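# Move the rope-reel pole onto the empty wall rack

## Task

Take the pole that holds the rope reel and put it on the wall rack that currently has no pole. At the end the pole must sit fully down in the slots of both of that rack's brackets, and the reel must hang motionless. The robot must have released the pole and backed away. The robot must not have toppled or be left leaning. It only counts if the pole stays in place without the robot holding it.

## Robot and tools

ROBOT. A base that can drive forward, sideways and turn, with a column about 1.75 m high. A carriage rides up and down that column over 1.0 m of travel (lift_m). It carries two identical arms, left and right, each with six joints and a two-finger gripper. Each arm's base sits roughly 0.57 m + lift_m above the floor, and some carriage parts extend about 0.15 m below that. A hand can be up to 0.78 m from its shoulder, but can get only about 0.38 m lower than its arm base. A hand is about 0.16 m long and 0.1 m wide, or 0.14 m with the fingers open. Parked joint values for joints 1 to 6 are 0, 0.05, 0.05, 1.45, 0, 0. With both arms parked, the footprint is about 0.95 m wide by 0.7 m long. Cameras: carriage_camera is fixed and looks ahead, tilted about 20 degrees down. left_wrist_camera and right_wrist_camera look out beyond the fingertips.

FRAMES. Base frame: origin on the floor below the base centre, x ahead, y to the left, z up; metres. left_hand and right_hand give the point between each hand's finger pads in this frame. quat_wxyz (w,x,y,z) rotates base axes into hand axes: hand z runs along the fingers and the fingers open along hand y. A hand pointing straight up with joints 1, 5 and 6 at 0 reads (1, 0, 0, 0). The odometry frame is the base frame at the start of the scene. base_odometry counts wheel rotation only, so wheel slip looks like travel. Heading is in radians, positive to the left, from -3.142 to 3.142. Hand readings drift from the truth, more so when the arm reaches far.

execute_actions. Argument actions: a list holding one action, or an empty list to just get the state and images. An action may contain base, joints or both; all parts start at once. base is an offset from where the base last reported itself, and it takes exactly one key: translate_m (metres, forward positive, -2 to 2), strafe_m (metres, left positive, -2 to 2) or rotate_rad (radians, counter-clockwise positive, -6.3 to 6.3). joints is a single object for both arms, keyed by joint name, and each value is an absolute target, not an offset. lift_m is 0 to 1 m. For each arm (prefix left_ or right_): joint1_rad -2.617 to 3.054 (turns the arm about vertical, 0 ahead, positive left); joint2_rad 0 to 3.141 (shoulder; 0 upper arm level pointing back, 1.57 vertical, 3.14 level pointing forward); joint3_rad 0 to 3.141 (elbow; 0 folded, 3.14 straight); joint4_rad -1.57 to 1.57 (wrist pitch, positive lifts the fingertips); joint5_rad -1.57 to 1.57 (wrist yaw, positive swings the fingertips to the right, the opposite sense to joint 1); joint6_rad -2.094 to 2.094 (roll about the finger direction, positive clockwise viewed from the forearm); gripper_m 0 to 0.093 m, the gap between the pads. Joints you leave out may still be driving toward an earlier target. An unknown key or an out-of-range number rejects the whole call, and nothing moves. A single action runs for at most 15 s. cameras: a list of camera names, or all; leaving it out or passing null also gives all, and an empty list gives no images. The pictures line gives the image order.

wait: seconds from 0 to 10. Nothing new is commanded, and it returns the same state and images as an empty action.

zoom_image: camera (one of the three names) and region [x0, y0, x1, y1] in pixels of that camera's most recent full image. (0,0) is the top-left corner, and the region is at most 504 by 504.

finished_scene: scene, the number of the scene being ended. It cannot be undone. Call it only once the pole rests on its own and the robot is clear.

RESULTS. base_status and joint_status describe how each commanded motion ended. done: the target was reached; for the base it means the wheels turned the full amount, slip included. off_target: the motion stopped short and may still be pushing. contact_stop or time_out: the old target is dropped and the joint or base holds where it stopped. joint command not followed, often with a cause line: a self-collision check held back that arm's targets, and joint_status shows not_followed. The robot may retry those targets later. To recover, first move only the blocked arm clear, then the other arm in a separate call. on_its_own lists motions you did not command; there, held at is a target, not a position. motor_effort is in percent of maximum, with the peak in brackets. These readings are biased and noisy. A lift effort that keeps dropping while lowering means a hand is resting on something. drive_wheels staying high at rest means the base is pressing on something. Joint torques are listed in joint order, are nonzero even in free air, and are offset and noisy. A gripper holding an object usually reports off_target. ARM HIT means a hard self-collision. MOTOR HOT appears from 75 °C. At 90 °C that arm pauses for 10 s, and at 100 °C it goes limp and drops what it holds; both are reported as OVER-TEMPERATURE FAULT. Keys of the stopped arm then read limit_stop_at_motor_heat, so resend those targets.

CAUTIONS. The wheel motors are weak (2 N m), so even light resistance triggers contact_stop. After a blocked drive, back off about 0.2 m the way you came, or turn back after a turn, and repeat once if needed. Arms and grippers have no contact stop and snap to their targets once freed. The column can strike a table edge that the base slips under, and reversing into such an edge can tip the robot. Nothing reports a lean except the images. Tipping risk grows with a high carriage, extended arms, heavy loads, pulling, or a sudden stop; about 1.5 kg per hand with both arms out front can topple it. 1 kg in a level hand makes it sag 10 to 17 cm. Never let the arms collide or press hard on each other. Arms held outstretched overheat quickly, even with nothing in them. Loose objects may get bumped now and then. Avoid drops, slams and hard pushes.

Each tool is called after "Call:" by a JSON object that holds its "name" and its "arguments".

## Session

Call:
{"name": "execute_actions", "arguments": {"actions": []}}

Scene clock: 0.00 s.
Joint torques (N m, as the arm reports them, + toward a larger angle): no reading
base_odometry: x=+0.000 y=+0.000 heading=+0.000 (m, m, rad; odometry frame)
base_status: not commanded
joint_positions: lift_m=+0.300 left_joint1_rad=+0.004 left_joint2_rad=+0.051 left_joint3_rad=+0.045 left_joint4_rad=+1.397 left_joint5_rad=+0.006 left_joint6_rad=+0.046 left_gripper_m=+0.094 right_joint1_rad=-0.003 right_joint2_rad=+0.056 right_joint3_rad=+0.027 right_joint4_rad=+1.473 right_joint5_rad=+0.032 right_joint6_rad=+0.001 right_gripper_m=+0.094
joint_status: not commanded
motor_effort: lift_m=+23 drive_wheels=+2 (%)
left_hand: x=+0.3230 y=+0.3192 z=+1.2707 quat_wxyz=(+0.996, +0.005, +0.090, +0.024) (m; base frame)
right_hand: x=+0.3115 y=-0.3258 z=+1.2680 quat_wxyz=(+0.998, +0.016, +0.063, -0.002) (m; base frame)
pictures: carriage_camera, left_wrist_camera, right_wrist_camera
Images, in order (width x height): carriage_camera 504x504, left_wrist_camera 504x504, right_wrist_camera 504x504.

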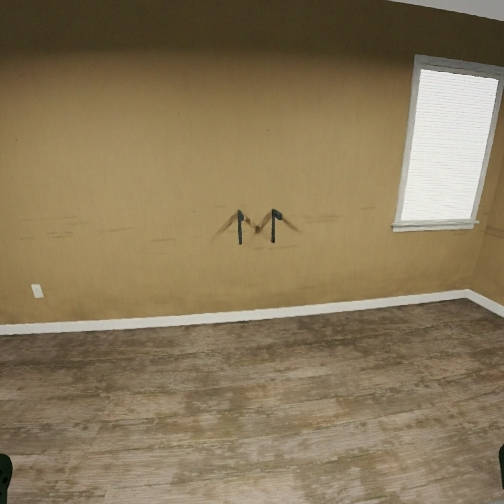

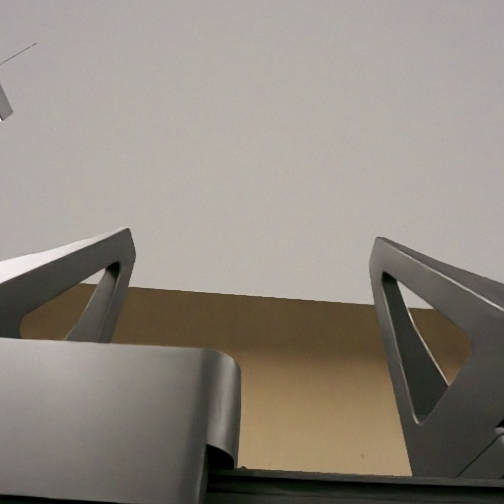

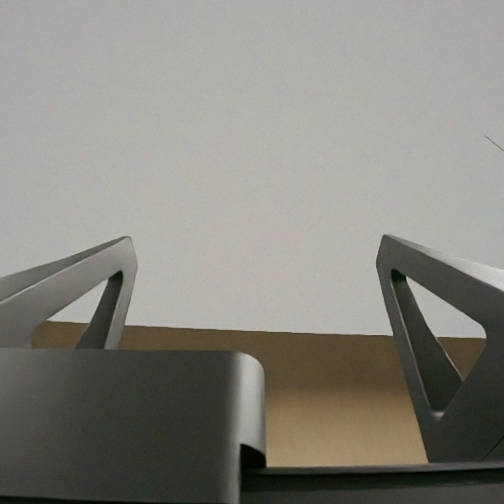

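Call:
{"name": "zoom_image", "arguments": {"camera": "carriage_camera", "region": [190, 180, 330, 270]}}

Call:
{"name": "execute_actions", "arguments": {"actions": [{"base":{"rotate_rad":1.6}}], "cameras": ["carriage_camera"]}}

Call:
{"name": "execute_actions", "arguments": {"actions": [{"base":{"rotate_rad":1.6}}], "cameras": ["carriage_camera"]}}

Region (190, 180, 330, 270) of carriage_camera's 504x504 image, scaled by 3.600, with more detail than that image has; it fills the top 324 rows of this view, and the rest is white.

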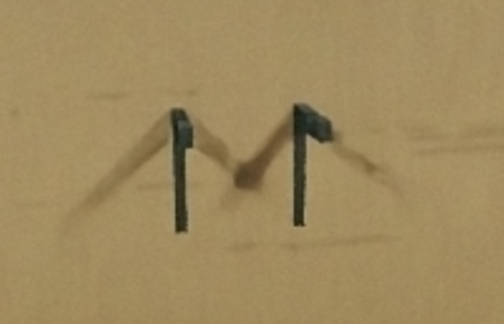

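Scene clock: 5.13 s.
Joint torques (N m, as the arm reports them, + toward a larger angle): left_arm=[-0.23  4.36  6.88 -0.04  0.04 -0.06] | right_arm=[-0.12  5.    6.76 -0.13  0.02 -0.04]
base_odometry: x=+0.000 y=+0.000 heading=+1.598 (m, m, rad; odometry frame)
base_status: done
joint_positions: lift_m=+0.300 left_joint1_rad=+0.004 left_joint2_rad=+0.051 left_joint3_rad=+0.045 left_joint4_rad=+1.394 left_joint5_rad=+0.006 left_joint6_rad=+0.046 left_gripper_m=+0.094 right_joint1_rad=-0.003 right_joint2_rad=+0.056 right_joint3_rad=+0.027 right_joint4_rad=+1.472 right_joint5_rad=+0.032 right_joint6_rad=+0.001 right_gripper_m=+0.094
joint_status: not commanded
motor_effort: lift_m=+23(23) drive_wheels=+16(38) (%)
left_hand: x=+0.3237 y=+0.3192 z=+1.2705 quat_wxyz=(+0.996, +0.005, +0.091, +0.024) (m; base frame)
right_hand: x=+0.3116 y=-0.3258 z=+1.2680 quat_wxyz=(+0.998, +0.016, +0.064, -0.002) (m; base frame)
pictures: carriage_camera
Images, in order (width x height): carriage_camera 504x504.

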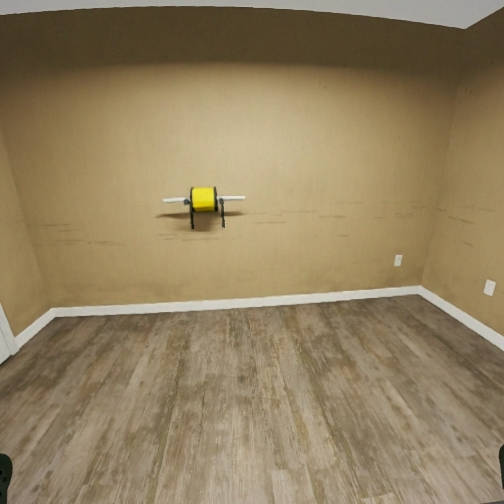

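Scene clock: 8.37 s.
Joint torques (N m, as the arm reports them, + toward a larger angle): left_arm=[-0.23  4.38  6.77 -0.03  0.03 -0.05] | right_arm=[-0.12  4.93  6.69 -0.1   0.02 -0.04]
base_odometry: x=+0.000 y=+0.000 heading=-3.087 (m, m, rad; odometry frame)
base_status: done
joint_positions: lift_m=+0.300 left_joint1_rad=+0.004 left_joint2_rad=+0.051 left_joint3_rad=+0.045 left_joint4_rad=+1.394 left_joint5_rad=+0.006 left_joint6_rad=+0.046 left_gripper_m=+0.094 right_joint1_rad=-0.003 right_joint2_rad=+0.056 right_joint3_rad=+0.027 right_joint4_rad=+1.471 right_joint5_rad=+0.032 right_joint6_rad=+0.001 right_gripper_m=+0.094
joint_status: not commanded
motor_effort: lift_m=+23(23) drive_wheels=+15(32) (%)
left_hand: x=+0.3237 y=+0.3192 z=+1.2705 quat_wxyz=(+0.996, +0.005, +0.091, +0.024) (m; base frame)
right_hand: x=+0.3118 y=-0.3258 z=+1.2680 quat_wxyz=(+0.998, +0.016, +0.064, -0.002) (m; base frame)
pictures: carriage_camera
camera_calibration (this result's frames):
carriage_camera: T_world_to_cam=[[-0.00989463, -0.999942, 0.00415995, 0.000415376], [-0.305521, -0.000938071, -0.952185, 1.25228], [0.952134, -0.0106925, -0.305494, 0.220993], [0, 0, 0, 1]] pos_world=[0.172188, 0.00395304, 1.25991]
Images, in order (width x height): carriage_camera 504x504.

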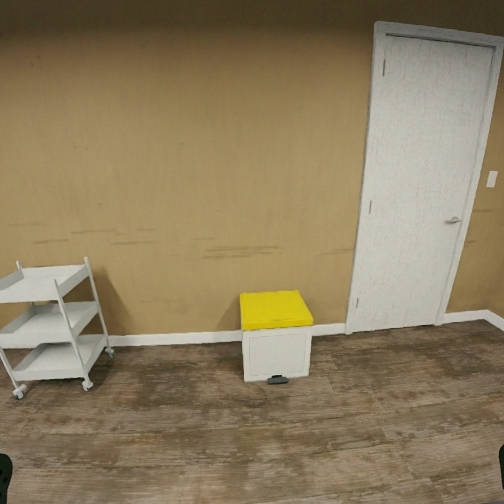

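Call:
{"name": "execute_actions", "arguments": {"actions": [{"base":{"rotate_rad":-1.445}}], "cameras": []}}

Call:
{"name": "execute_actions", "arguments": {"actions": [{"base":{"translate_m":1.0},"joints":{"left_joint6_rad":1.57,"right_joint6_rad":1.57}}], "cameras": ["carriage_camera"]}}

Call:
{"name": "zoom_image", "arguments": {"camera": "carriage_camera", "region": [110, 160, 390, 340]}}

Scene clock: 15.27 s.
Joint torques (N m, as the arm reports them, + toward a larger angle): left_arm=[-0.23  4.29  6.64 -0.03  0.06 -0.05] | right_arm=[-0.11  4.92  6.62 -0.09  0.03 -0.03]
base_odometry: x=+0.000 y=+0.000 heading=+1.753 (m, m, rad; odometry frame)
base_status: done
joint_positions: lift_m=+0.300 left_joint1_rad=+0.004 left_joint2_rad=+0.051 left_joint3_rad=+0.045 left_joint4_rad=+1.392 left_joint5_rad=+0.006 left_joint6_rad=+0.046 left_gripper_m=+0.094 right_joint1_rad=-0.003 right_joint2_rad=+0.056 right_joint3_rad=+0.027 right_joint4_rad=+1.471 right_joint5_rad=+0.032 right_joint6_rad=+0.001 right_gripper_m=+0.094
joint_status: not commanded
motor_effort: lift_m=+23(23) drive_wheels=+16(37) (%)
left_hand: x=+0.3241 y=+0.3192 z=+1.2705 quat_wxyz=(+0.995, +0.005, +0.092, +0.024) (m; base frame)
right_hand: x=+0.3119 y=-0.3258 z=+1.2679 quat_wxyz=(+0.998, +0.016, +0.064, -0.002) (m; base frame)
pictures: none
No camera images: the call's "cameras" was empty. Leave "cameras" out to get every camera's image.

Scene clock: 19.67 s.
Joint torques (N m, as the arm reports them, + toward a larger angle): left_arm=[-0.23  4.02  6.8  -0.01 -0.02  0.  ] | right_arm=[-0.12  4.88  6.72  0.   -0.06  0.03]
base_odometry: x=-0.179 y=+0.984 heading=+1.752 (m, m, rad; odometry frame)
base_status: done
joint_positions: lift_m=+0.300 left_joint1_rad=+0.004 left_joint2_rad=+0.051 left_joint3_rad=+0.045 left_joint4_rad=+1.394 left_joint5_rad=+0.006 left_joint6_rad=+1.565 left_gripper_m=+0.094 right_joint1_rad=-0.003 right_joint2_rad=+0.056 right_joint3_rad=+0.027 right_joint4_rad=+1.471 right_joint5_rad=+0.032 right_joint6_rad=+1.562 right_gripper_m=+0.094
joint_status: all done
motor_effort: lift_m=+23(23) drive_wheels=-12(46) (%)
left_hand: x=+0.3237 y=+0.3192 z=+1.2705 quat_wxyz=(+0.705, +0.066, +0.063, +0.703) (m; base frame)
right_hand: x=+0.3118 y=-0.3258 z=+1.2680 quat_wxyz=(+0.710, +0.057, +0.034, +0.701) (m; base frame)
pictures: carriage_camera
Images, in order (width x height): carriage_camera 504x504.

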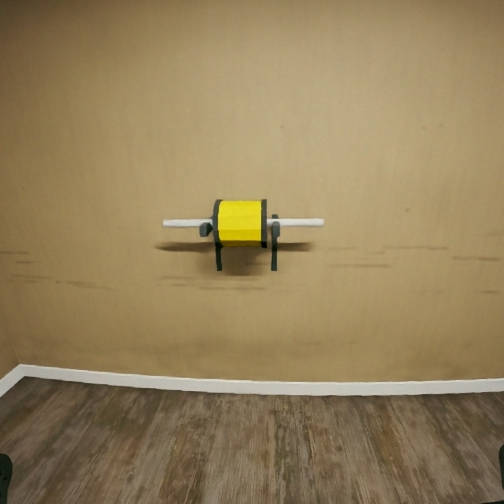

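Region (110, 160, 390, 340) of carriage_camera's 504x504 image, scaled by 1.800, with more detail than that image has; it fills the top 324 rows of this view, and the rest is white.

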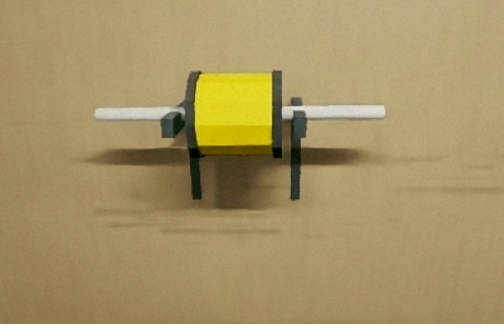

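Call:
{"name": "execute_actions", "arguments": {"actions": [{"base":{"rotate_rad":-0.05},"joints":{"left_joint6_rad":-1.57,"left_joint4_rad":0.1,"right_joint4_rad":0.1,"left_joint1_rad":-0.5,"right_joint1_rad":0.5,"left_joint5_rad":-0.5,"right_joint5_rad":0.5}}]}}

Scene clock: 28.63 s.
Joint torques (N m, as the arm reports them, + toward a larger angle): left_arm=[-0.53  2.62  8.64  1.78  0.   -0.03] | right_arm=[ 0.35  2.67  8.74  2.31  0.09 -0.03]
base_odometry: x=-0.179 y=+0.984 heading=+1.702 (m, m, rad; odometry frame)
base_status: done
joint_positions: lift_m=+0.300 left_joint1_rad=-0.496 left_joint2_rad=+0.051 left_joint3_rad=+0.045 left_joint4_rad=+0.092 left_joint5_rad=-0.492 left_joint6_rad=-1.565 left_gripper_m=+0.094 right_joint1_rad=+0.494 right_joint2_rad=+0.056 right_joint3_rad=+0.027 right_joint4_rad=+0.111 right_joint5_rad=+0.490 right_joint6_rad=+1.562 right_gripper_m=+0.094
joint_status: all done
motor_effort: lift_m=+23(23) drive_wheels=-8(15) (%)
left_hand: x=+0.5150 y=+0.2839 z=+1.0481 quat_wxyz=(+0.509, -0.489, +0.473, -0.528) (m; base frame)
right_hand: x=+0.5163 y=-0.2832 z=+1.0427 quat_wxyz=(+0.509, +0.488, +0.475, +0.526) (m; base frame)
pictures: carriage_camera, left_wrist_camera, right_wrist_camera
camera_calibration (this result's frames):
left_wrist_camera: T_world_to_cam=[[-0.0203252, 0.0623784, 0.997846, -1.05028], [-0.599094, -0.799786, 0.0377942, 0.496504], [0.800421, -0.597035, 0.0536263, -0.178942], [0, 0, 0, 1]] pos_world=[0.419335, 0.355777, 1.03885]
right_wrist_camera: T_world_to_cam=[[0.0644812, 0.0435235, -0.996969, 1.01619], [-0.581325, 0.813669, -0.00207706, 0.536527], [0.811113, 0.579697, 0.0777676, -0.215386], [0, 0, 0, 1]] pos_world=[0.421074, -0.355925, 1.03097]
Images, in order (width x height): carriage_camera 504x504, left_wrist_camera 504x504, right_wrist_camera 504x504.

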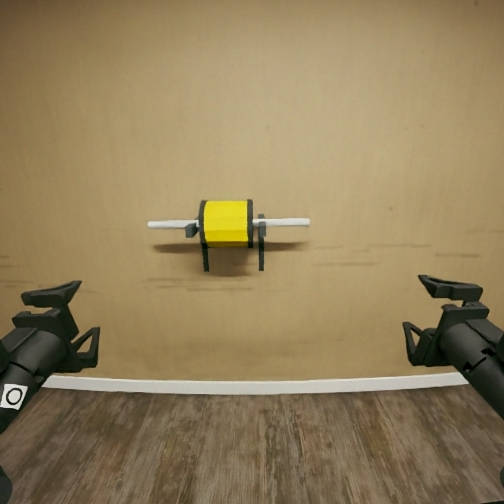

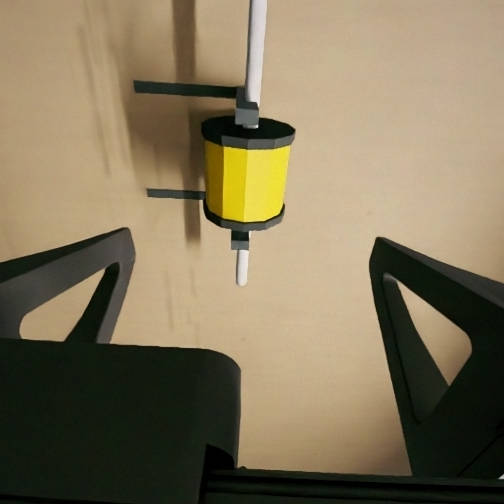

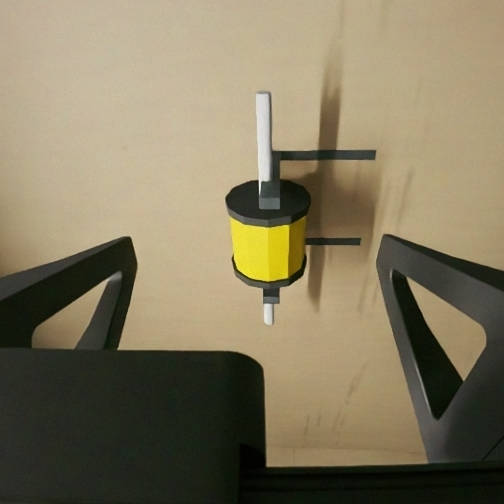

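Call:
{"name": "execute_actions", "arguments": {"actions": [{"base":{"strafe_m":0.08},"joints":{"left_joint5_rad":-0.35,"right_joint5_rad":0.35,"lift_m":0.31}}], "cameras": []}}

Call:
{"name": "execute_actions", "arguments": {"actions": [{"base":{"translate_m":0.4}}]}}

Scene clock: 32.53 s.
Joint torques (N m, as the arm reports them, + toward a larger angle): left_arm=[-0.54  2.55  8.68  1.83  0.1  -0.03] | right_arm=[ 0.34  2.56  8.82  2.36 -0.05 -0.03]
base_odometry: x=-0.259 y=+0.974 heading=+1.702 (m, m, rad; odometry frame)
base_status: done
joint_positions: lift_m=+0.310 left_joint1_rad=-0.496 left_joint2_rad=+0.051 left_joint3_rad=+0.045 left_joint4_rad=+0.092 left_joint5_rad=-0.355 left_joint6_rad=-1.565 left_gripper_m=+0.094 right_joint1_rad=+0.494 right_joint2_rad=+0.056 right_joint3_rad=+0.027 right_joint4_rad=+0.111 right_joint5_rad=+0.357 right_joint6_rad=+1.562 right_gripper_m=+0.094
joint_status: all done
motor_effort: lift_m=+22(28) drive_wheels=-7(27) (%)
left_hand: x=+0.5133 y=+0.2604 z=+1.0587 quat_wxyz=(+0.475, -0.451, +0.506, -0.561) (m; base frame)
right_hand: x=+0.5146 y=-0.2604 z=+1.0532 quat_wxyz=(+0.477, +0.452, +0.508, +0.558) (m; base frame)
pictures: none
No camera images: the call's "cameras" was empty. Leave "cameras" out to get every camera's image.

Scene clock: 35.47 s.
Joint torques (N m, as the arm reports them, + toward a larger angle): left_arm=[-0.55  2.49  8.67  1.86  0.1  -0.03] | right_arm=[ 0.36  2.7   8.77  2.4  -0.06 -0.03]
base_odometry: x=-0.312 y=+1.371 heading=+1.703 (m, m, rad; odometry frame)
base_status: done
joint_positions: lift_m=+0.310 left_joint1_rad=-0.496 left_joint2_rad=+0.051 left_joint3_rad=+0.045 left_joint4_rad=+0.092 left_joint5_rad=-0.355 left_joint6_rad=-1.565 left_gripper_m=+0.094 right_joint1_rad=+0.494 right_joint2_rad=+0.056 right_joint3_rad=+0.027 right_joint4_rad=+0.111 right_joint5_rad=+0.357 right_joint6_rad=+1.562 right_gripper_m=+0.094
joint_status: not commanded
motor_effort: lift_m=+22(22) drive_wheels=-10(36) (%)
left_hand: x=+0.5133 y=+0.2604 z=+1.0586 quat_wxyz=(+0.475, -0.451, +0.506, -0.560) (m; base frame)
right_hand: x=+0.5146 y=-0.2604 z=+1.0532 quat_wxyz=(+0.477, +0.452, +0.508, +0.558) (m; base frame)
pictures: carriage_camera, left_wrist_camera, right_wrist_camera
camera_calibration (this result's frames):
carriage_camera: T_world_to_cam=[[-0.00989463, -0.999942, 0.00415995, 0.000374834], [-0.305521, -0.000938071, -0.952185, 1.26156], [0.952134, -0.0106925, -0.305494, 0.22397], [0, 0, 0, 1]] pos_world=[0.172188, 0.00395304, 1.26966]
left_wrist_camera: T_world_to_cam=[[-0.0178945, 0.0546625, 0.998345, -1.05917], [-0.702788, -0.710912, 0.0263278, 0.518486], [0.711174, -0.701154, 0.0511376, -0.116605], [0, 0, 0, 1]] pos_world=[0.428359, 0.344737, 1.04972]
right_wrist_camera: T_world_to_cam=[[0.063891, 0.0428298, -0.997037, 1.02598], [-0.684118, 0.729264, -0.0125117, 0.558905], [0.726568, 0.68289, 0.075894, -0.155767], [0, 0, 0, 1]] pos_world=[0.429981, -0.34516, 1.04175]
Images, in order (width x height): carriage_camera 504x504, left_wrist_camera 504x504, right_wrist_camera 504x504.

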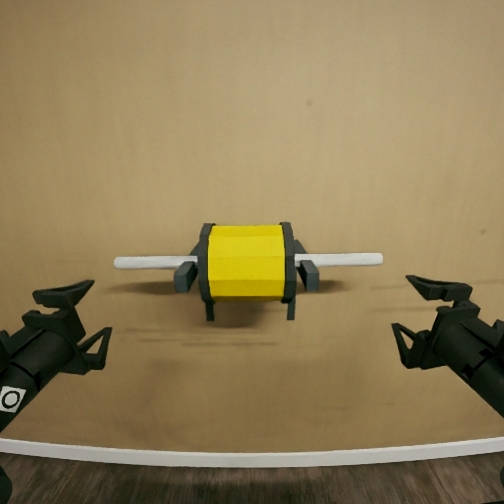

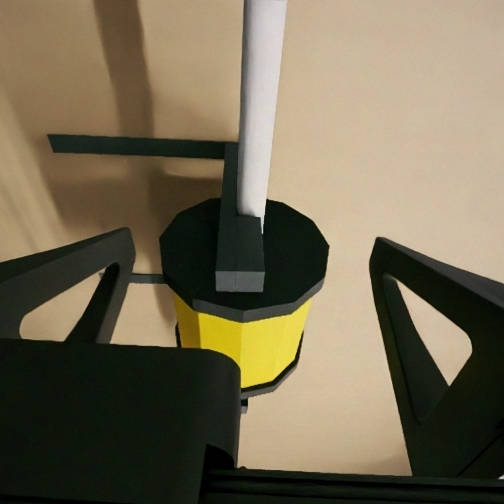

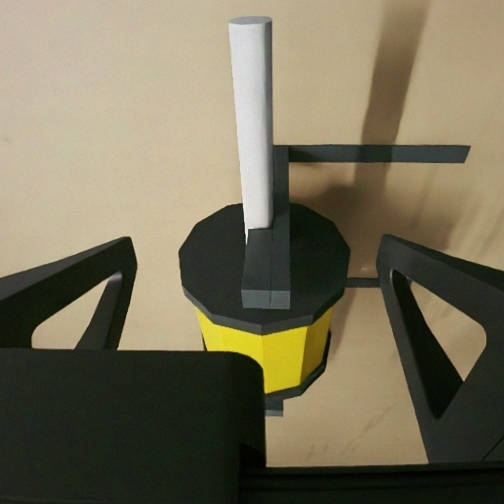

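Call:
{"name": "execute_actions", "arguments": {"actions": [{"base":{"rotate_rad":0.02},"joints":{"lift_m":0.32}}], "cameras": []}}

Call:
{"name": "execute_actions", "arguments": {"actions": [{"base":{"translate_m":0.17}}]}}

Scene clock: 38.27 s.
Joint torques (N m, as the arm reports them, + toward a larger angle): left_arm=[-0.53  2.49  8.48  1.82  0.09 -0.02] | right_arm=[ 0.36  2.63  8.71  2.37 -0.05 -0.03]
base_odometry: x=-0.312 y=+1.371 heading=+1.722 (m, m, rad; odometry frame)
base_status: done
joint_positions: lift_m=+0.320 left_joint1_rad=-0.496 left_joint2_rad=+0.051 left_joint3_rad=+0.045 left_joint4_rad=+0.093 left_joint5_rad=-0.354 left_joint6_rad=-1.566 left_gripper_m=+0.094 right_joint1_rad=+0.494 right_joint2_rad=+0.056 right_joint3_rad=+0.027 right_joint4_rad=+0.111 right_joint5_rad=+0.356 right_joint6_rad=+1.562 right_gripper_m=+0.094
joint_status: all done
motor_effort: lift_m=+22(25) drive_wheels=+5(11) (%)
left_hand: x=+0.5132 y=+0.2602 z=+1.0689 quat_wxyz=(+0.475, -0.451, +0.506, -0.561) (m; base frame)
right_hand: x=+0.5146 y=-0.2602 z=+1.0633 quat_wxyz=(+0.476, +0.451, +0.508, +0.558) (m; base frame)
pictures: none
No camera images: the call's "cameras" was empty. Leave "cameras" out to get every camera's image.

Scene clock: 40.33 s.
Joint torques (N m, as the arm reports them, + toward a larger angle): left_arm=[-0.52  2.52  8.69  1.81  0.08 -0.03] | right_arm=[ 0.37  2.57  8.74  2.35 -0.04 -0.03]
base_odometry: x=-0.338 y=+1.539 heading=+1.723 (m, m, rad; odometry frame)
base_status: done
joint_positions: lift_m=+0.320 left_joint1_rad=-0.496 left_joint2_rad=+0.051 left_joint3_rad=+0.045 left_joint4_rad=+0.092 left_joint5_rad=-0.354 left_joint6_rad=-1.566 left_gripper_m=+0.094 right_joint1_rad=+0.494 right_joint2_rad=+0.056 right_joint3_rad=+0.027 right_joint4_rad=+0.110 right_joint5_rad=+0.355 right_joint6_rad=+1.562 right_gripper_m=+0.094
joint_status: not commanded
motor_effort: lift_m=+22(22) drive_wheels=-10(43) (%)
left_hand: x=+0.5132 y=+0.2602 z=+1.0688 quat_wxyz=(+0.475, -0.451, +0.506, -0.561) (m; base frame)
right_hand: x=+0.5146 y=-0.2601 z=+1.0632 quat_wxyz=(+0.476, +0.451, +0.508, +0.558) (m; base frame)
pictures: carriage_camera, left_wrist_camera, right_wrist_camera
camera_calibration (this result's frames):
carriage_camera: T_world_to_cam=[[-0.00989463, -0.999942, 0.00415995, 0.000333194], [-0.305521, -0.000938071, -0.952185, 1.27109], [0.952134, -0.0106925, -0.305494, 0.227028], [0, 0, 0, 1]] pos_world=[0.172188, 0.00395304, 1.27967]
left_wrist_camera: T_world_to_cam=[[-0.0184937, 0.0553356, 0.998297, -1.06915], [-0.703638, -0.710071, 0.0263242, 0.518276], [0.710318, -0.701952, 0.052068, -0.117575], [0, 0, 0, 1]] pos_world=[0.428422, 0.344643, 1.05981]
right_wrist_camera: T_world_to_cam=[[0.0635503, 0.0426366, -0.997067, 1.03612], [-0.685229, 0.728219, -0.0125345, 0.559138], [0.725549, 0.684017, 0.0754944, -0.155424], [0, 0, 0, 1]] pos_world=[0.43006, -0.345039, 1.05182]
Images, in order (width x height): carriage_camera 504x504, left_wrist_camera 504x504, right_wrist_camera 504x504.

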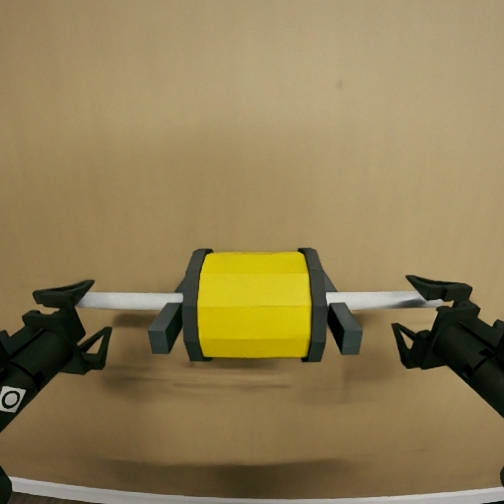

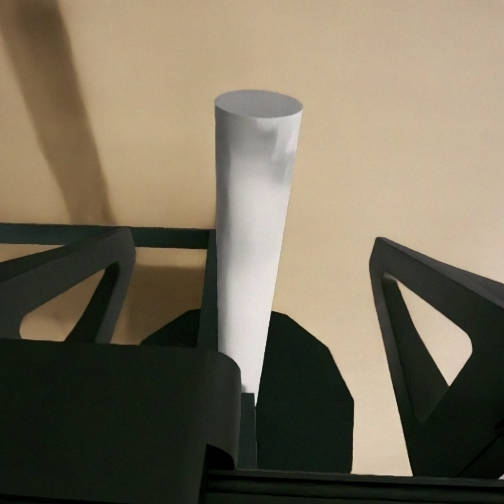

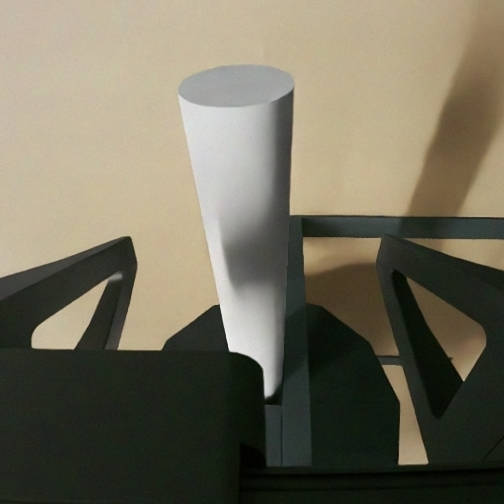

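Call:
{"name": "execute_actions", "arguments": {"actions": [{"base":{"rotate_rad":-0.016},"joints":{"right_joint4_rad":0.14}}], "cameras": []}}

Call:
{"name": "execute_actions", "arguments": {"actions": [{"base":{"translate_m":0.04}}]}}

Call:
{"name": "execute_actions", "arguments": {"actions": [{"joints":{"left_gripper_m":0,"right_gripper_m":0}}]}}

Scene clock: 43.83 s.
Joint torques (N m, as the arm reports them, + toward a larger angle): left_arm=[-0.54  2.58  8.58  1.84  0.09 -0.03] | right_arm=[ 0.36  2.7   8.72  2.48 -0.07 -0.03]
base_odometry: x=-0.338 y=+1.539 heading=+1.708 (m, m, rad; odometry frame)
base_status: done
joint_positions: lift_m=+0.320 left_joint1_rad=-0.496 left_joint2_rad=+0.051 left_joint3_rad=+0.045 left_joint4_rad=+0.092 left_joint5_rad=-0.353 left_joint6_rad=-1.566 left_gripper_m=+0.094 right_joint1_rad=+0.494 right_joint2_rad=+0.056 right_joint3_rad=+0.027 right_joint4_rad=+0.141 right_joint5_rad=+0.355 right_joint6_rad=+1.562 right_gripper_m=+0.094
joint_status: all done
motor_effort: lift_m=+22(22) drive_wheels=-8(10) (%)
left_hand: x=+0.5132 y=+0.2601 z=+1.0688 quat_wxyz=(+0.475, -0.451, +0.506, -0.561) (m; base frame)
right_hand: x=+0.5140 y=-0.2604 z=+1.0704 quat_wxyz=(+0.480, +0.447, +0.498, +0.568) (m; base frame)
pictures: none
No camera images: the call's "cameras" was empty. Leave "cameras" out to get every camera's image.

Scene clock: 44.93 s.
Joint torques (N m, as the arm reports them, + toward a larger angle): left_arm=[-0.53  2.36  8.61  1.86  0.08 -0.02] | right_arm=[ 0.36  2.63  8.8   2.47 -0.04 -0.03]
base_odometry: x=-0.343 y=+1.578 heading=+1.707 (m, m, rad; odometry frame)
base_status: done
joint_positions: lift_m=+0.320 left_joint1_rad=-0.496 left_joint2_rad=+0.051 left_joint3_rad=+0.045 left_joint4_rad=+0.092 left_joint5_rad=-0.353 left_joint6_rad=-1.566 left_gripper_m=+0.094 right_joint1_rad=+0.494 right_joint2_rad=+0.056 right_joint3_rad=+0.027 right_joint4_rad=+0.141 right_joint5_rad=+0.355 right_joint6_rad=+1.562 right_gripper_m=+0.094
joint_status: not commanded
motor_effort: lift_m=+22(22) drive_wheels=+3(42) (%)
left_hand: x=+0.5132 y=+0.2601 z=+1.0686 quat_wxyz=(+0.475, -0.451, +0.507, -0.561) (m; base frame)
right_hand: x=+0.5140 y=-0.2603 z=+1.0705 quat_wxyz=(+0.480, +0.447, +0.498, +0.568) (m; base frame)
pictures: carriage_camera, left_wrist_camera, right_wrist_camera
camera_calibration (this result's frames):
carriage_camera: T_world_to_cam=[[-0.00989463, -0.999942, 0.00415995, 0.000333194], [-0.305521, -0.000938071, -0.952185, 1.27109], [0.952134, -0.0106925, -0.305494, 0.227028], [0, 0, 0, 1]] pos_world=[0.172188, 0.00395304, 1.27967]
left_wrist_camera: T_world_to_cam=[[-0.0178183, 0.0549514, 0.99833, -1.06925], [-0.70389, -0.709814, 0.0265074, 0.5181], [0.710085, -0.702242, 0.0513274, -0.116633], [0, 0, 0, 1]] pos_world=[0.428453, 0.344606, 1.05972]
right_wrist_camera: T_world_to_cam=[[0.0906295, 0.0572319, -0.994239, 1.03024], [-0.685332, 0.727941, -0.0205683, 0.567519], [0.72257, 0.683247, 0.105196, -0.18583], [0, 0, 0, 1]] pos_world=[0.429844, -0.345115, 1.05553]
Images, in order (width x height): carriage_camera 504x504, left_wrist_camera 504x504, right_wrist_camera 504x504.

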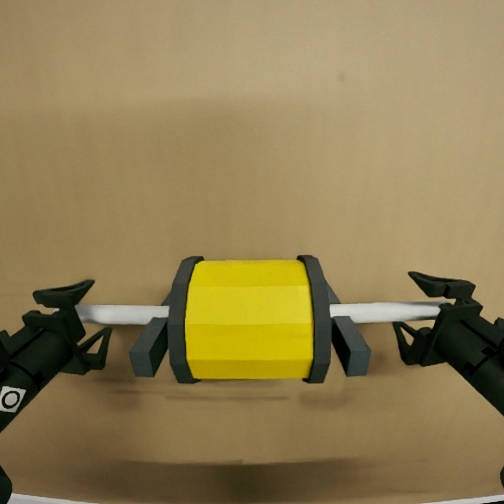

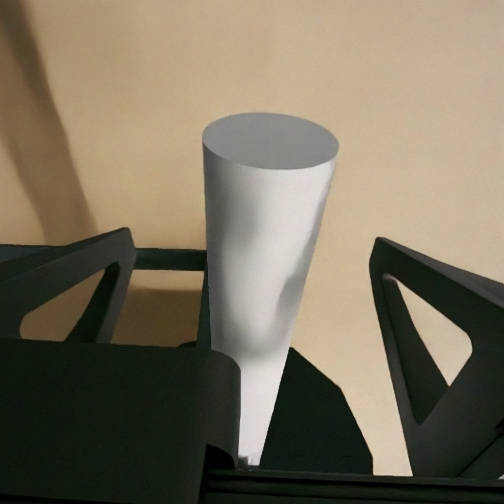

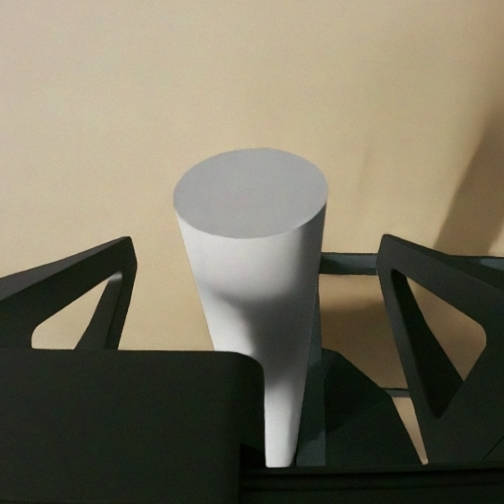

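Scene clock: 45.67 s.
Joint torques (N m, as the arm reports them, + toward a larger angle): left_arm=[-0.51  2.61  8.59  1.75  0.09 -0.38] | right_arm=[ 0.36  2.66  8.72  2.54 -0.02  0.28]
base_odometry: x=-0.343 y=+1.578 heading=+1.707 (m, m, rad; odometry frame)
base_status: not commanded
joint_positions: lift_m=+0.320 left_joint1_rad=-0.496 left_joint2_rad=+0.051 left_joint3_rad=+0.047 left_joint4_rad=+0.097 left_joint5_rad=-0.354 left_joint6_rad=-1.538 left_gripper_m=+0.027 right_joint1_rad=+0.494 right_joint2_rad=+0.056 right_joint3_rad=+0.027 right_joint4_rad=+0.135 right_joint5_rad=+0.353 right_joint6_rad=+1.529 right_gripper_m=+0.026
joint_status: left_gripper_m off_target (ended at +0.027, target +0.000); right_gripper_m off_target (ended at +0.026, target +0.000)
motor_effort: lift_m=+22(22) drive_wheels=+2(3) (%)
left_hand: x=+0.5130 y=+0.2603 z=+1.0707 quat_wxyz=(+0.484, -0.443, +0.510, -0.556) (m; base frame)
right_hand: x=+0.5141 y=-0.2599 z=+1.0690 quat_wxyz=(+0.488, +0.439, +0.508, +0.558) (m; base frame)
pictures: carriage_camera, left_wrist_camera, right_wrist_camera
camera_calibration (this result's frames):
carriage_camera: T_world_to_cam=[[-0.00989463, -0.999942, 0.00415995, 0.000333223], [-0.305521, -0.000938071, -0.952185, 1.27109], [0.952134, -0.0106925, -0.305494, 0.227026], [0, 0, 0, 1]] pos_world=[0.172188, 0.00395304, 1.27966]
left_wrist_camera: T_world_to_cam=[[-0.0281804, 0.0309212, 0.999124, -1.06061], [-0.702111, -0.712064, 0.00223404, 0.543692], [0.71151, -0.701433, 0.0417764, -0.107184], [0, 0, 0, 1]] pos_world=[0.428106, 0.344757, 1.06294]
right_wrist_camera: T_world_to_cam=[[0.0896521, 0.0213152, -0.995745, 1.02148], [-0.684271, 0.727773, -0.0460296, 0.593892], [0.723695, 0.685487, 0.0798318, -0.158902], [0, 0, 0, 1]] pos_world=[0.429802, -0.345067, 1.05716]
Images, in order (width x height): carriage_camera 504x504, left_wrist_camera 504x504, right_wrist_camera 504x504.

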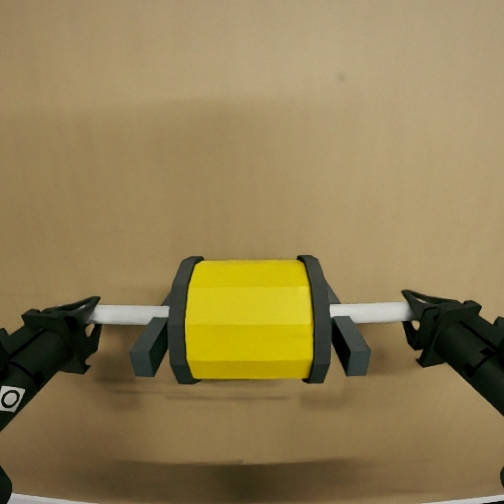

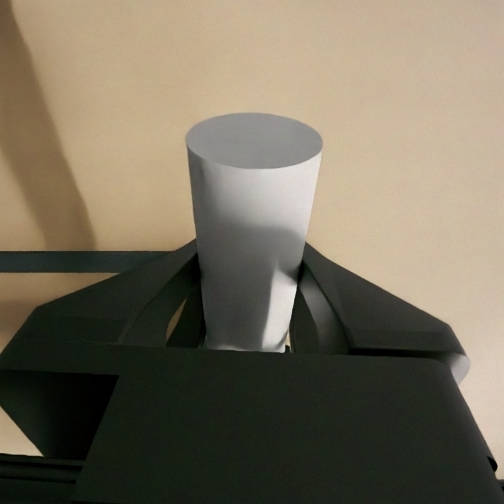

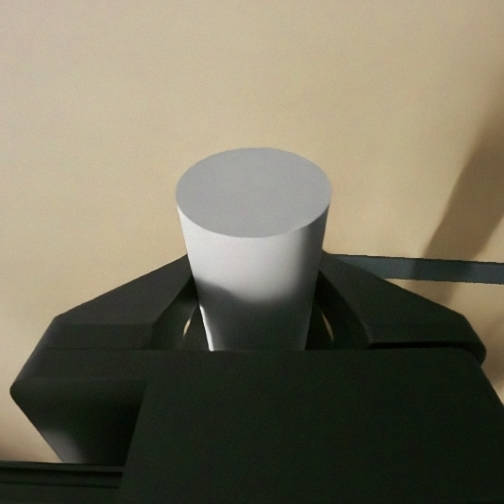

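Call:
{"name": "execute_actions", "arguments": {"actions": [{"joints":{"lift_m":0.42,"left_joint4_rad":0.25,"right_joint4_rad":0.29}}]}}

Scene clock: 48.83 s.
Joint torques (N m, as the arm reports them, + toward a larger angle): left_arm=[-0.48  1.61 12.1   3.39  0.14  0.01] | right_arm=[ 0.22  1.27 11.48  4.77 -0.09  0.05]
base_odometry: x=-0.343 y=+1.578 heading=+1.707 (m, m, rad; odometry frame)
base_status: not commanded
joint_positions: lift_m=+0.420 left_joint1_rad=-0.496 left_joint2_rad=+0.062 left_joint3_rad=+0.002 left_joint4_rad=+0.064 left_joint5_rad=-0.365 left_joint6_rad=-1.568 left_gripper_m=+0.027 right_joint1_rad=+0.496 right_joint2_rad=+0.069 right_joint3_rad=-0.008 right_joint4_rad=+0.100 right_joint5_rad=+0.361 right_joint6_rad=+1.553 right_gripper_m=+0.026
joint_status: left_joint4_rad off_target (ended at +0.064, target +0.250); right_joint4_rad off_target (ended at +0.100, target +0.290); the others done
motor_effort: lift_m=+25(32) drive_wheels=-6(31) (%)
left_hand: x=+0.5168 y=+0.2601 z=+1.1388 quat_wxyz=(+0.467, -0.465, +0.531, -0.533) (m; base frame)
right_hand: x=+0.5175 y=-0.2593 z=+1.1410 quat_wxyz=(+0.473, +0.458, +0.529, +0.536) (m; base frame)
pictures: carriage_camera, left_wrist_camera, right_wrist_camera
camera_calibration (this result's frames):
carriage_camera: T_world_to_cam=[[-0.00989463, -0.999942, 0.00415995, -0.0000817301], [-0.305521, -0.000938071, -0.952185, 1.36607], [0.952134, -0.0106925, -0.305494, 0.257499], [0, 0, 0, 1]] pos_world=[0.172188, 0.00395304, 1.37941]
left_wrist_camera: T_world_to_cam=[[0.0537665, 0.019619, 0.998361, -1.1671], [-0.693259, -0.718849, 0.0514615, 0.487241], [0.71868, -0.694889, -0.0250489, -0.0421364], [0, 0, 0, 1]] pos_world=[0.430817, 0.34387, 1.13906]
right_wrist_camera: T_world_to_cam=[[0.013759, 0.00652201, -0.999884, 1.13302], [-0.682005, 0.731333, -0.00461451, 0.551591], [0.731218, 0.681989, 0.0145105, -0.0978196], [0, 0, 0, 1]] pos_world=[0.432126, -0.344075, 1.13685]
Images, in order (width x height): carriage_camera 504x504, left_wrist_camera 504x504, right_wrist_camera 504x504.

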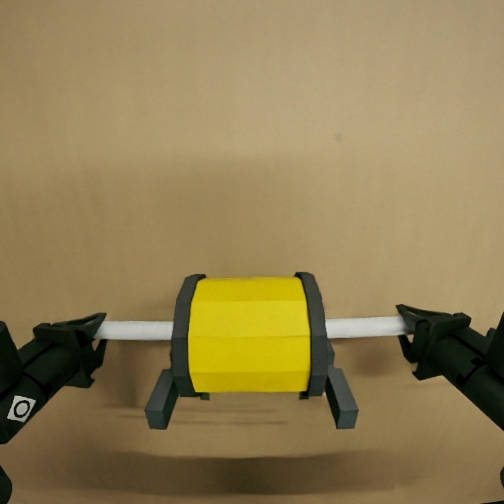

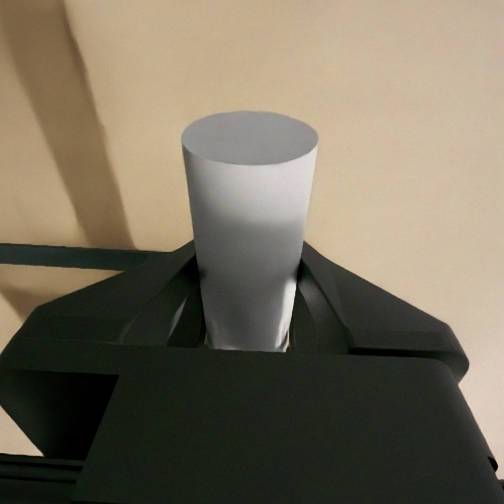

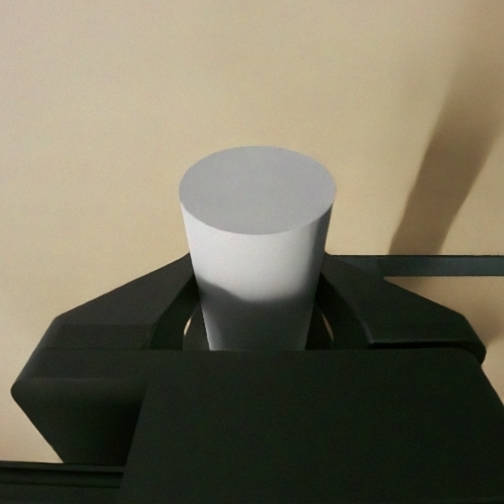

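Call:
{"name": "execute_actions", "arguments": {"actions": [{"base":{"translate_m":-1.95},"joints":{"left_joint4_rad":0.28}}], "cameras": ["carriage_camera"]}}

Call:
{"name": "execute_actions", "arguments": {"actions": [{"base":{"rotate_rad":-1.575},"joints":{"lift_m":0.31}}], "cameras": ["carriage_camera"]}}

Call:
{"name": "execute_actions", "arguments": {"actions": [{"base":{"translate_m":1.0}}], "cameras": ["carriage_camera"]}}

Scene clock: 57.87 s.
Joint torques (N m, as the arm reports them, + toward a larger angle): left_arm=[-0.42  1.66 12.12  3.58  0.15 -0.03] | right_arm=[ 0.23  1.31 11.49  4.74 -0.07  0.05]
base_odometry: x=-0.081 y=-0.354 heading=+1.706 (m, m, rad; odometry frame)
base_status: done
joint_positions: lift_m=+0.420 left_joint1_rad=-0.496 left_joint2_rad=+0.062 left_joint3_rad=+0.002 left_joint4_rad=+0.071 left_joint5_rad=-0.365 left_joint6_rad=-1.566 left_gripper_m=+0.027 right_joint1_rad=+0.496 right_joint2_rad=+0.069 right_joint3_rad=-0.008 right_joint4_rad=+0.103 right_joint5_rad=+0.362 right_joint6_rad=+1.553 right_gripper_m=+0.026
joint_status: left_joint4_rad off_target (ended at +0.071, target +0.280)
motor_effort: lift_m=+25(25) drive_wheels=-12(43) (%)
left_hand: x=+0.5168 y=+0.2602 z=+1.1405 quat_wxyz=(+0.469, -0.463, +0.529, -0.534) (m; base frame)
right_hand: x=+0.5175 y=-0.2594 z=+1.1416 quat_wxyz=(+0.473, +0.457, +0.528, +0.537) (m; base frame)
pictures: carriage_camera
camera_calibration (this result's frames):
carriage_camera: T_world_to_cam=[[-0.00989463, -0.999942, 0.00415995, -0.0000817206], [-0.305521, -0.000938071, -0.952185, 1.36606], [0.952134, -0.0106925, -0.305494, 0.257498], [0, 0, 0, 1]] pos_world=[0.172188, 0.00395304, 1.37941]
Images, in order (width x height): carriage_camera 504x504.

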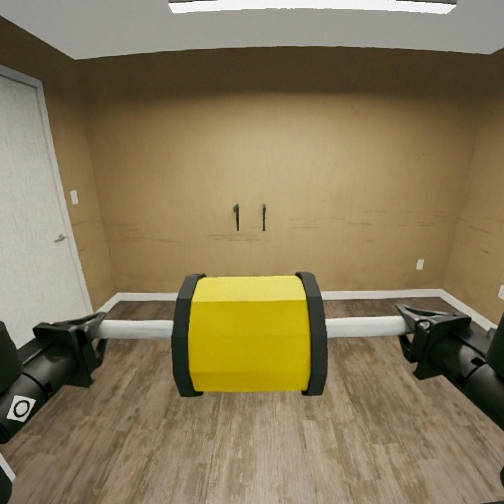

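Scene clock: 61.07 s.
Joint torques (N m, as the arm reports them, + toward a larger angle): left_arm=[-0.53  1.62 12.12  3.65  0.12  0.01] | right_arm=[ 0.25  1.29 11.5   4.81 -0.08  0.02]
base_odometry: x=-0.081 y=-0.354 heading=+0.133 (m, m, rad; odometry frame)
base_status: done
joint_positions: lift_m=+0.310 left_joint1_rad=-0.496 left_joint2_rad=+0.062 left_joint3_rad=+0.002 left_joint4_rad=+0.065 left_joint5_rad=-0.364 left_joint6_rad=-1.568 left_gripper_m=+0.027 right_joint1_rad=+0.496 right_joint2_rad=+0.069 right_joint3_rad=-0.008 right_joint4_rad=+0.097 right_joint5_rad=+0.362 right_joint6_rad=+1.556 right_gripper_m=+0.026
joint_status: all done
motor_effort: lift_m=+26(27) drive_wheels=+14(43) (%)
left_hand: x=+0.5168 y=+0.2601 z=+1.0288 quat_wxyz=(+0.467, -0.465, +0.531, -0.533) (m; base frame)
right_hand: x=+0.5175 y=-0.2594 z=+1.0299 quat_wxyz=(+0.472, +0.459, +0.529, +0.535) (m; base frame)
pictures: carriage_camera
camera_calibration (this result's frames):
carriage_camera: T_world_to_cam=[[-0.00989463, -0.999942, 0.00415995, 0.00037659], [-0.305521, -0.000938071, -0.952185, 1.26116], [0.952134, -0.0106925, -0.305494, 0.223841], [0, 0, 0, 1]] pos_world=[0.172188, 0.00395304, 1.26924]
Images, in order (width x height): carriage_camera 504x504.

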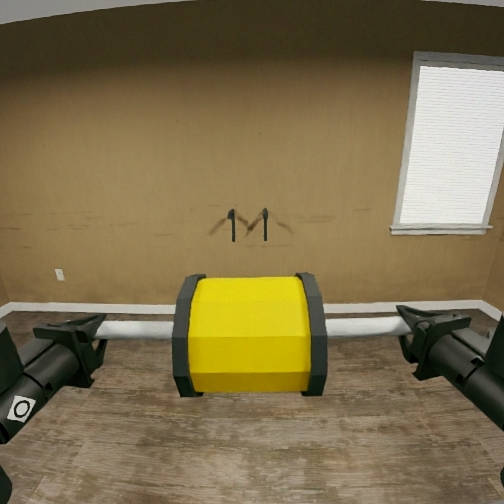

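Scene clock: 65.47 s.
Joint torques (N m, as the arm reports them, + toward a larger angle): left_arm=[-0.49  1.59 12.16  3.56  0.17 -0.03] | right_arm=[ 0.28  1.29 11.48  4.8  -0.09  0.01]
base_odometry: x=+0.911 y=-0.223 heading=+0.132 (m, m, rad; odometry frame)
base_status: done
joint_positions: lift_m=+0.310 left_joint1_rad=-0.496 left_joint2_rad=+0.062 left_joint3_rad=+0.002 left_joint4_rad=+0.068 left_joint5_rad=-0.365 left_joint6_rad=-1.566 left_gripper_m=+0.027 right_joint1_rad=+0.496 right_joint2_rad=+0.069 right_joint3_rad=-0.008 right_joint4_rad=+0.099 right_joint5_rad=+0.362 right_joint6_rad=+1.556 right_gripper_m=+0.026
joint_status: not commanded
motor_effort: lift_m=+26(26) drive_wheels=-12(43) (%)
left_hand: x=+0.5168 y=+0.2602 z=+1.0296 quat_wxyz=(+0.468, -0.464, +0.530, -0.534) (m; base frame)
right_hand: x=+0.5175 y=-0.2594 z=+1.0305 quat_wxyz=(+0.472, +0.459, +0.528, +0.536) (m; base frame)
pictures: carriage_camera
camera_calibration (this result's frames):
carriage_camera: T_world_to_cam=[[-0.00989463, -0.999942, 0.00415995, 0.00037659], [-0.305521, -0.000938071, -0.952185, 1.26116], [0.952134, -0.0106925, -0.305494, 0.223841], [0, 0, 0, 1]] pos_world=[0.172188, 0.00395304, 1.26924]
Images, in order (width x height): carriage_camera 504x504.

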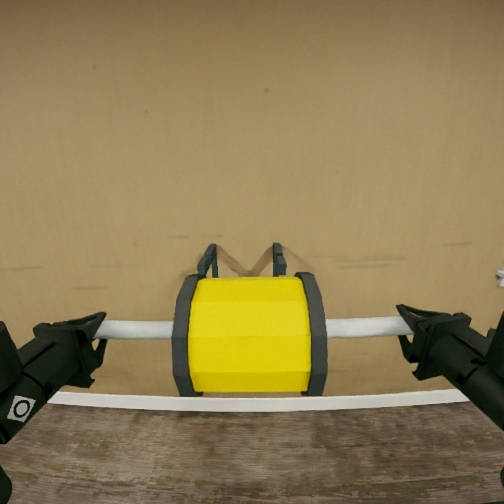

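Call:
{"name": "zoom_image", "arguments": {"camera": "carriage_camera", "region": [170, 220, 330, 300]}}

Region (170, 220, 330, 300) of carriage_camera's 504x504 image, scaled by 3.150, with more detail than that image has.

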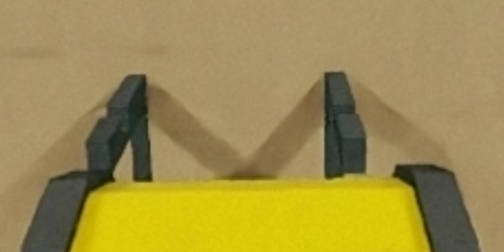

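Call:
{"name": "execute_actions", "arguments": {"actions": [{"base":{"strafe_m":0.027},"joints":{"lift_m":0.34}}], "cameras": ["carriage_camera"]}}

Call:
{"name": "execute_actions", "arguments": {"actions": [{"base":{"translate_m":0.28}}]}}

Scene clock: 76.77 s.
Joint torques (N m, as the arm reports them, + toward a larger angle): left_arm=[-0.5   1.67 12.07  3.49  0.19 -0.09] | right_arm=[ 0.24  1.28 11.49  4.61 -0.1   0.09]
base_odometry: x=+0.907 y=-0.196 heading=+0.131 (m, m, rad; odometry frame)
base_status: done
joint_positions: lift_m=+0.340 left_joint1_rad=-0.496 left_joint2_rad=+0.062 left_joint3_rad=+0.002 left_joint4_rad=+0.082 left_joint5_rad=-0.364 left_joint6_rad=-1.560 left_gripper_m=+0.027 right_joint1_rad=+0.496 right_joint2_rad=+0.069 right_joint3_rad=-0.008 right_joint4_rad=+0.113 right_joint5_rad=+0.362 right_joint6_rad=+1.548 right_gripper_m=+0.026
joint_status: all done
motor_effort: lift_m=+25(29) drive_wheels=-8(27) (%)
left_hand: x=+0.5168 y=+0.2601 z=+1.0630 quat_wxyz=(+0.472, -0.460, +0.527, -0.537) (m; base frame)
right_hand: x=+0.5174 y=-0.2594 z=+1.0640 quat_wxyz=(+0.476, +0.455, +0.525, +0.539) (m; base frame)
pictures: carriage_camera
camera_calibration (this result's frames):
carriage_camera: T_world_to_cam=[[-0.00989463, -0.999942, 0.00415995, 0.00025109], [-0.305521, -0.000938071, -0.952185, 1.28988], [0.952134, -0.0106925, -0.305494, 0.233057], [0, 0, 0, 1]] pos_world=[0.172188, 0.00395304, 1.29941]
Images, in order (width x height): carriage_camera 504x504.

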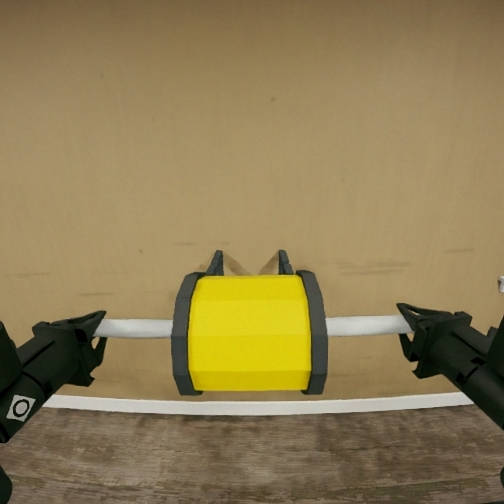

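Scene clock: 79.17 s.
Joint torques (N m, as the arm reports them, + toward a larger angle): left_arm=[-0.54  1.7  12.06  3.48  0.16 -0.1 ] | right_arm=[ 0.24  1.26 11.49  4.62 -0.08  0.09]
base_odometry: x=+1.185 y=-0.159 heading=+0.132 (m, m, rad; odometry frame)
base_status: done
joint_positions: lift_m=+0.340 left_joint1_rad=-0.496 left_joint2_rad=+0.062 left_joint3_rad=+0.002 left_joint4_rad=+0.080 left_joint5_rad=-0.364 left_joint6_rad=-1.561 left_gripper_m=+0.027 right_joint1_rad=+0.496 right_joint2_rad=+0.069 right_joint3_rad=-0.008 right_joint4_rad=+0.112 right_joint5_rad=+0.362 right_joint6_rad=+1.548 right_gripper_m=+0.026
joint_status: not commanded
motor_effort: lift_m=+25(25) drive_wheels=-10(34) (%)
left_hand: x=+0.5168 y=+0.2601 z=+1.0626 quat_wxyz=(+0.471, -0.461, +0.527, -0.536) (m; base frame)
right_hand: x=+0.5174 y=-0.2594 z=+1.0637 quat_wxyz=(+0.476, +0.455, +0.526, +0.539) (m; base frame)
pictures: carriage_camera, left_wrist_camera, right_wrist_camera
camera_calibration (this result's frames):
carriage_camera: T_world_to_cam=[[-0.00989463, -0.999942, 0.00415995, 0.000251091], [-0.305521, -0.000938071, -0.952185, 1.28988], [0.952134, -0.0106925, -0.305494, 0.233057], [0, 0, 0, 1]] pos_world=[0.172188, 0.00395304, 1.29941]
left_wrist_camera: T_world_to_cam=[[0.0387483, 0.0200426, 0.999048, -1.08405], [-0.69417, -0.718623, 0.0413404, 0.502266], [0.718767, -0.695111, -0.0139325, -0.0558394], [0, 0, 0, 1]] pos_world=[0.430799, 0.343852, 1.06148]
right_wrist_camera: T_world_to_cam=[[0.024485, 0.00705181, -0.999675, 1.05007], [-0.681539, 0.731691, -0.0115315, 0.558477], [0.731372, 0.6816, 0.0227215, -0.105497], [0, 0, 0, 1]] pos_world=[0.432071, -0.344131, 1.05857]
Images, in order (width x height): carriage_camera 504x504, left_wrist_camera 504x504, right_wrist_camera 504x504.

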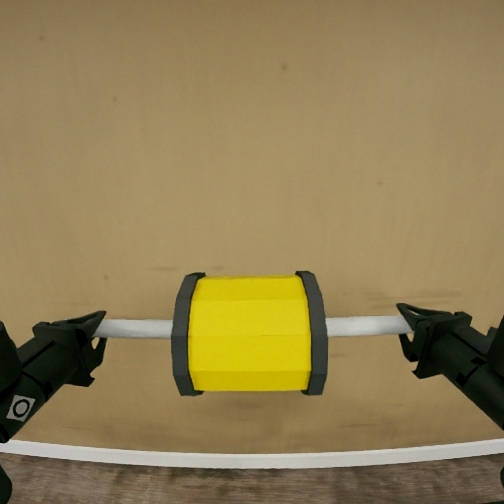

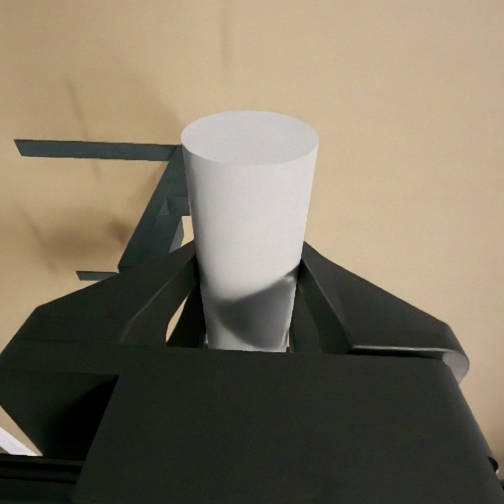

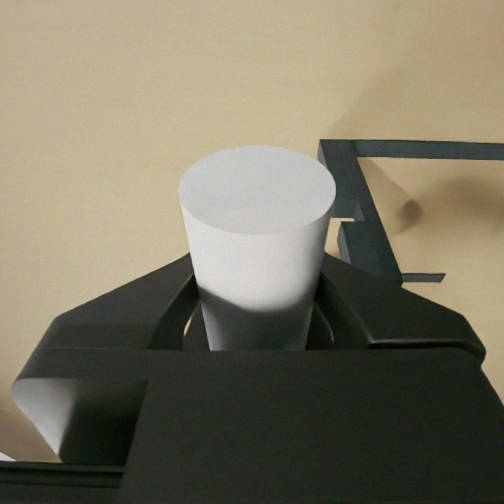

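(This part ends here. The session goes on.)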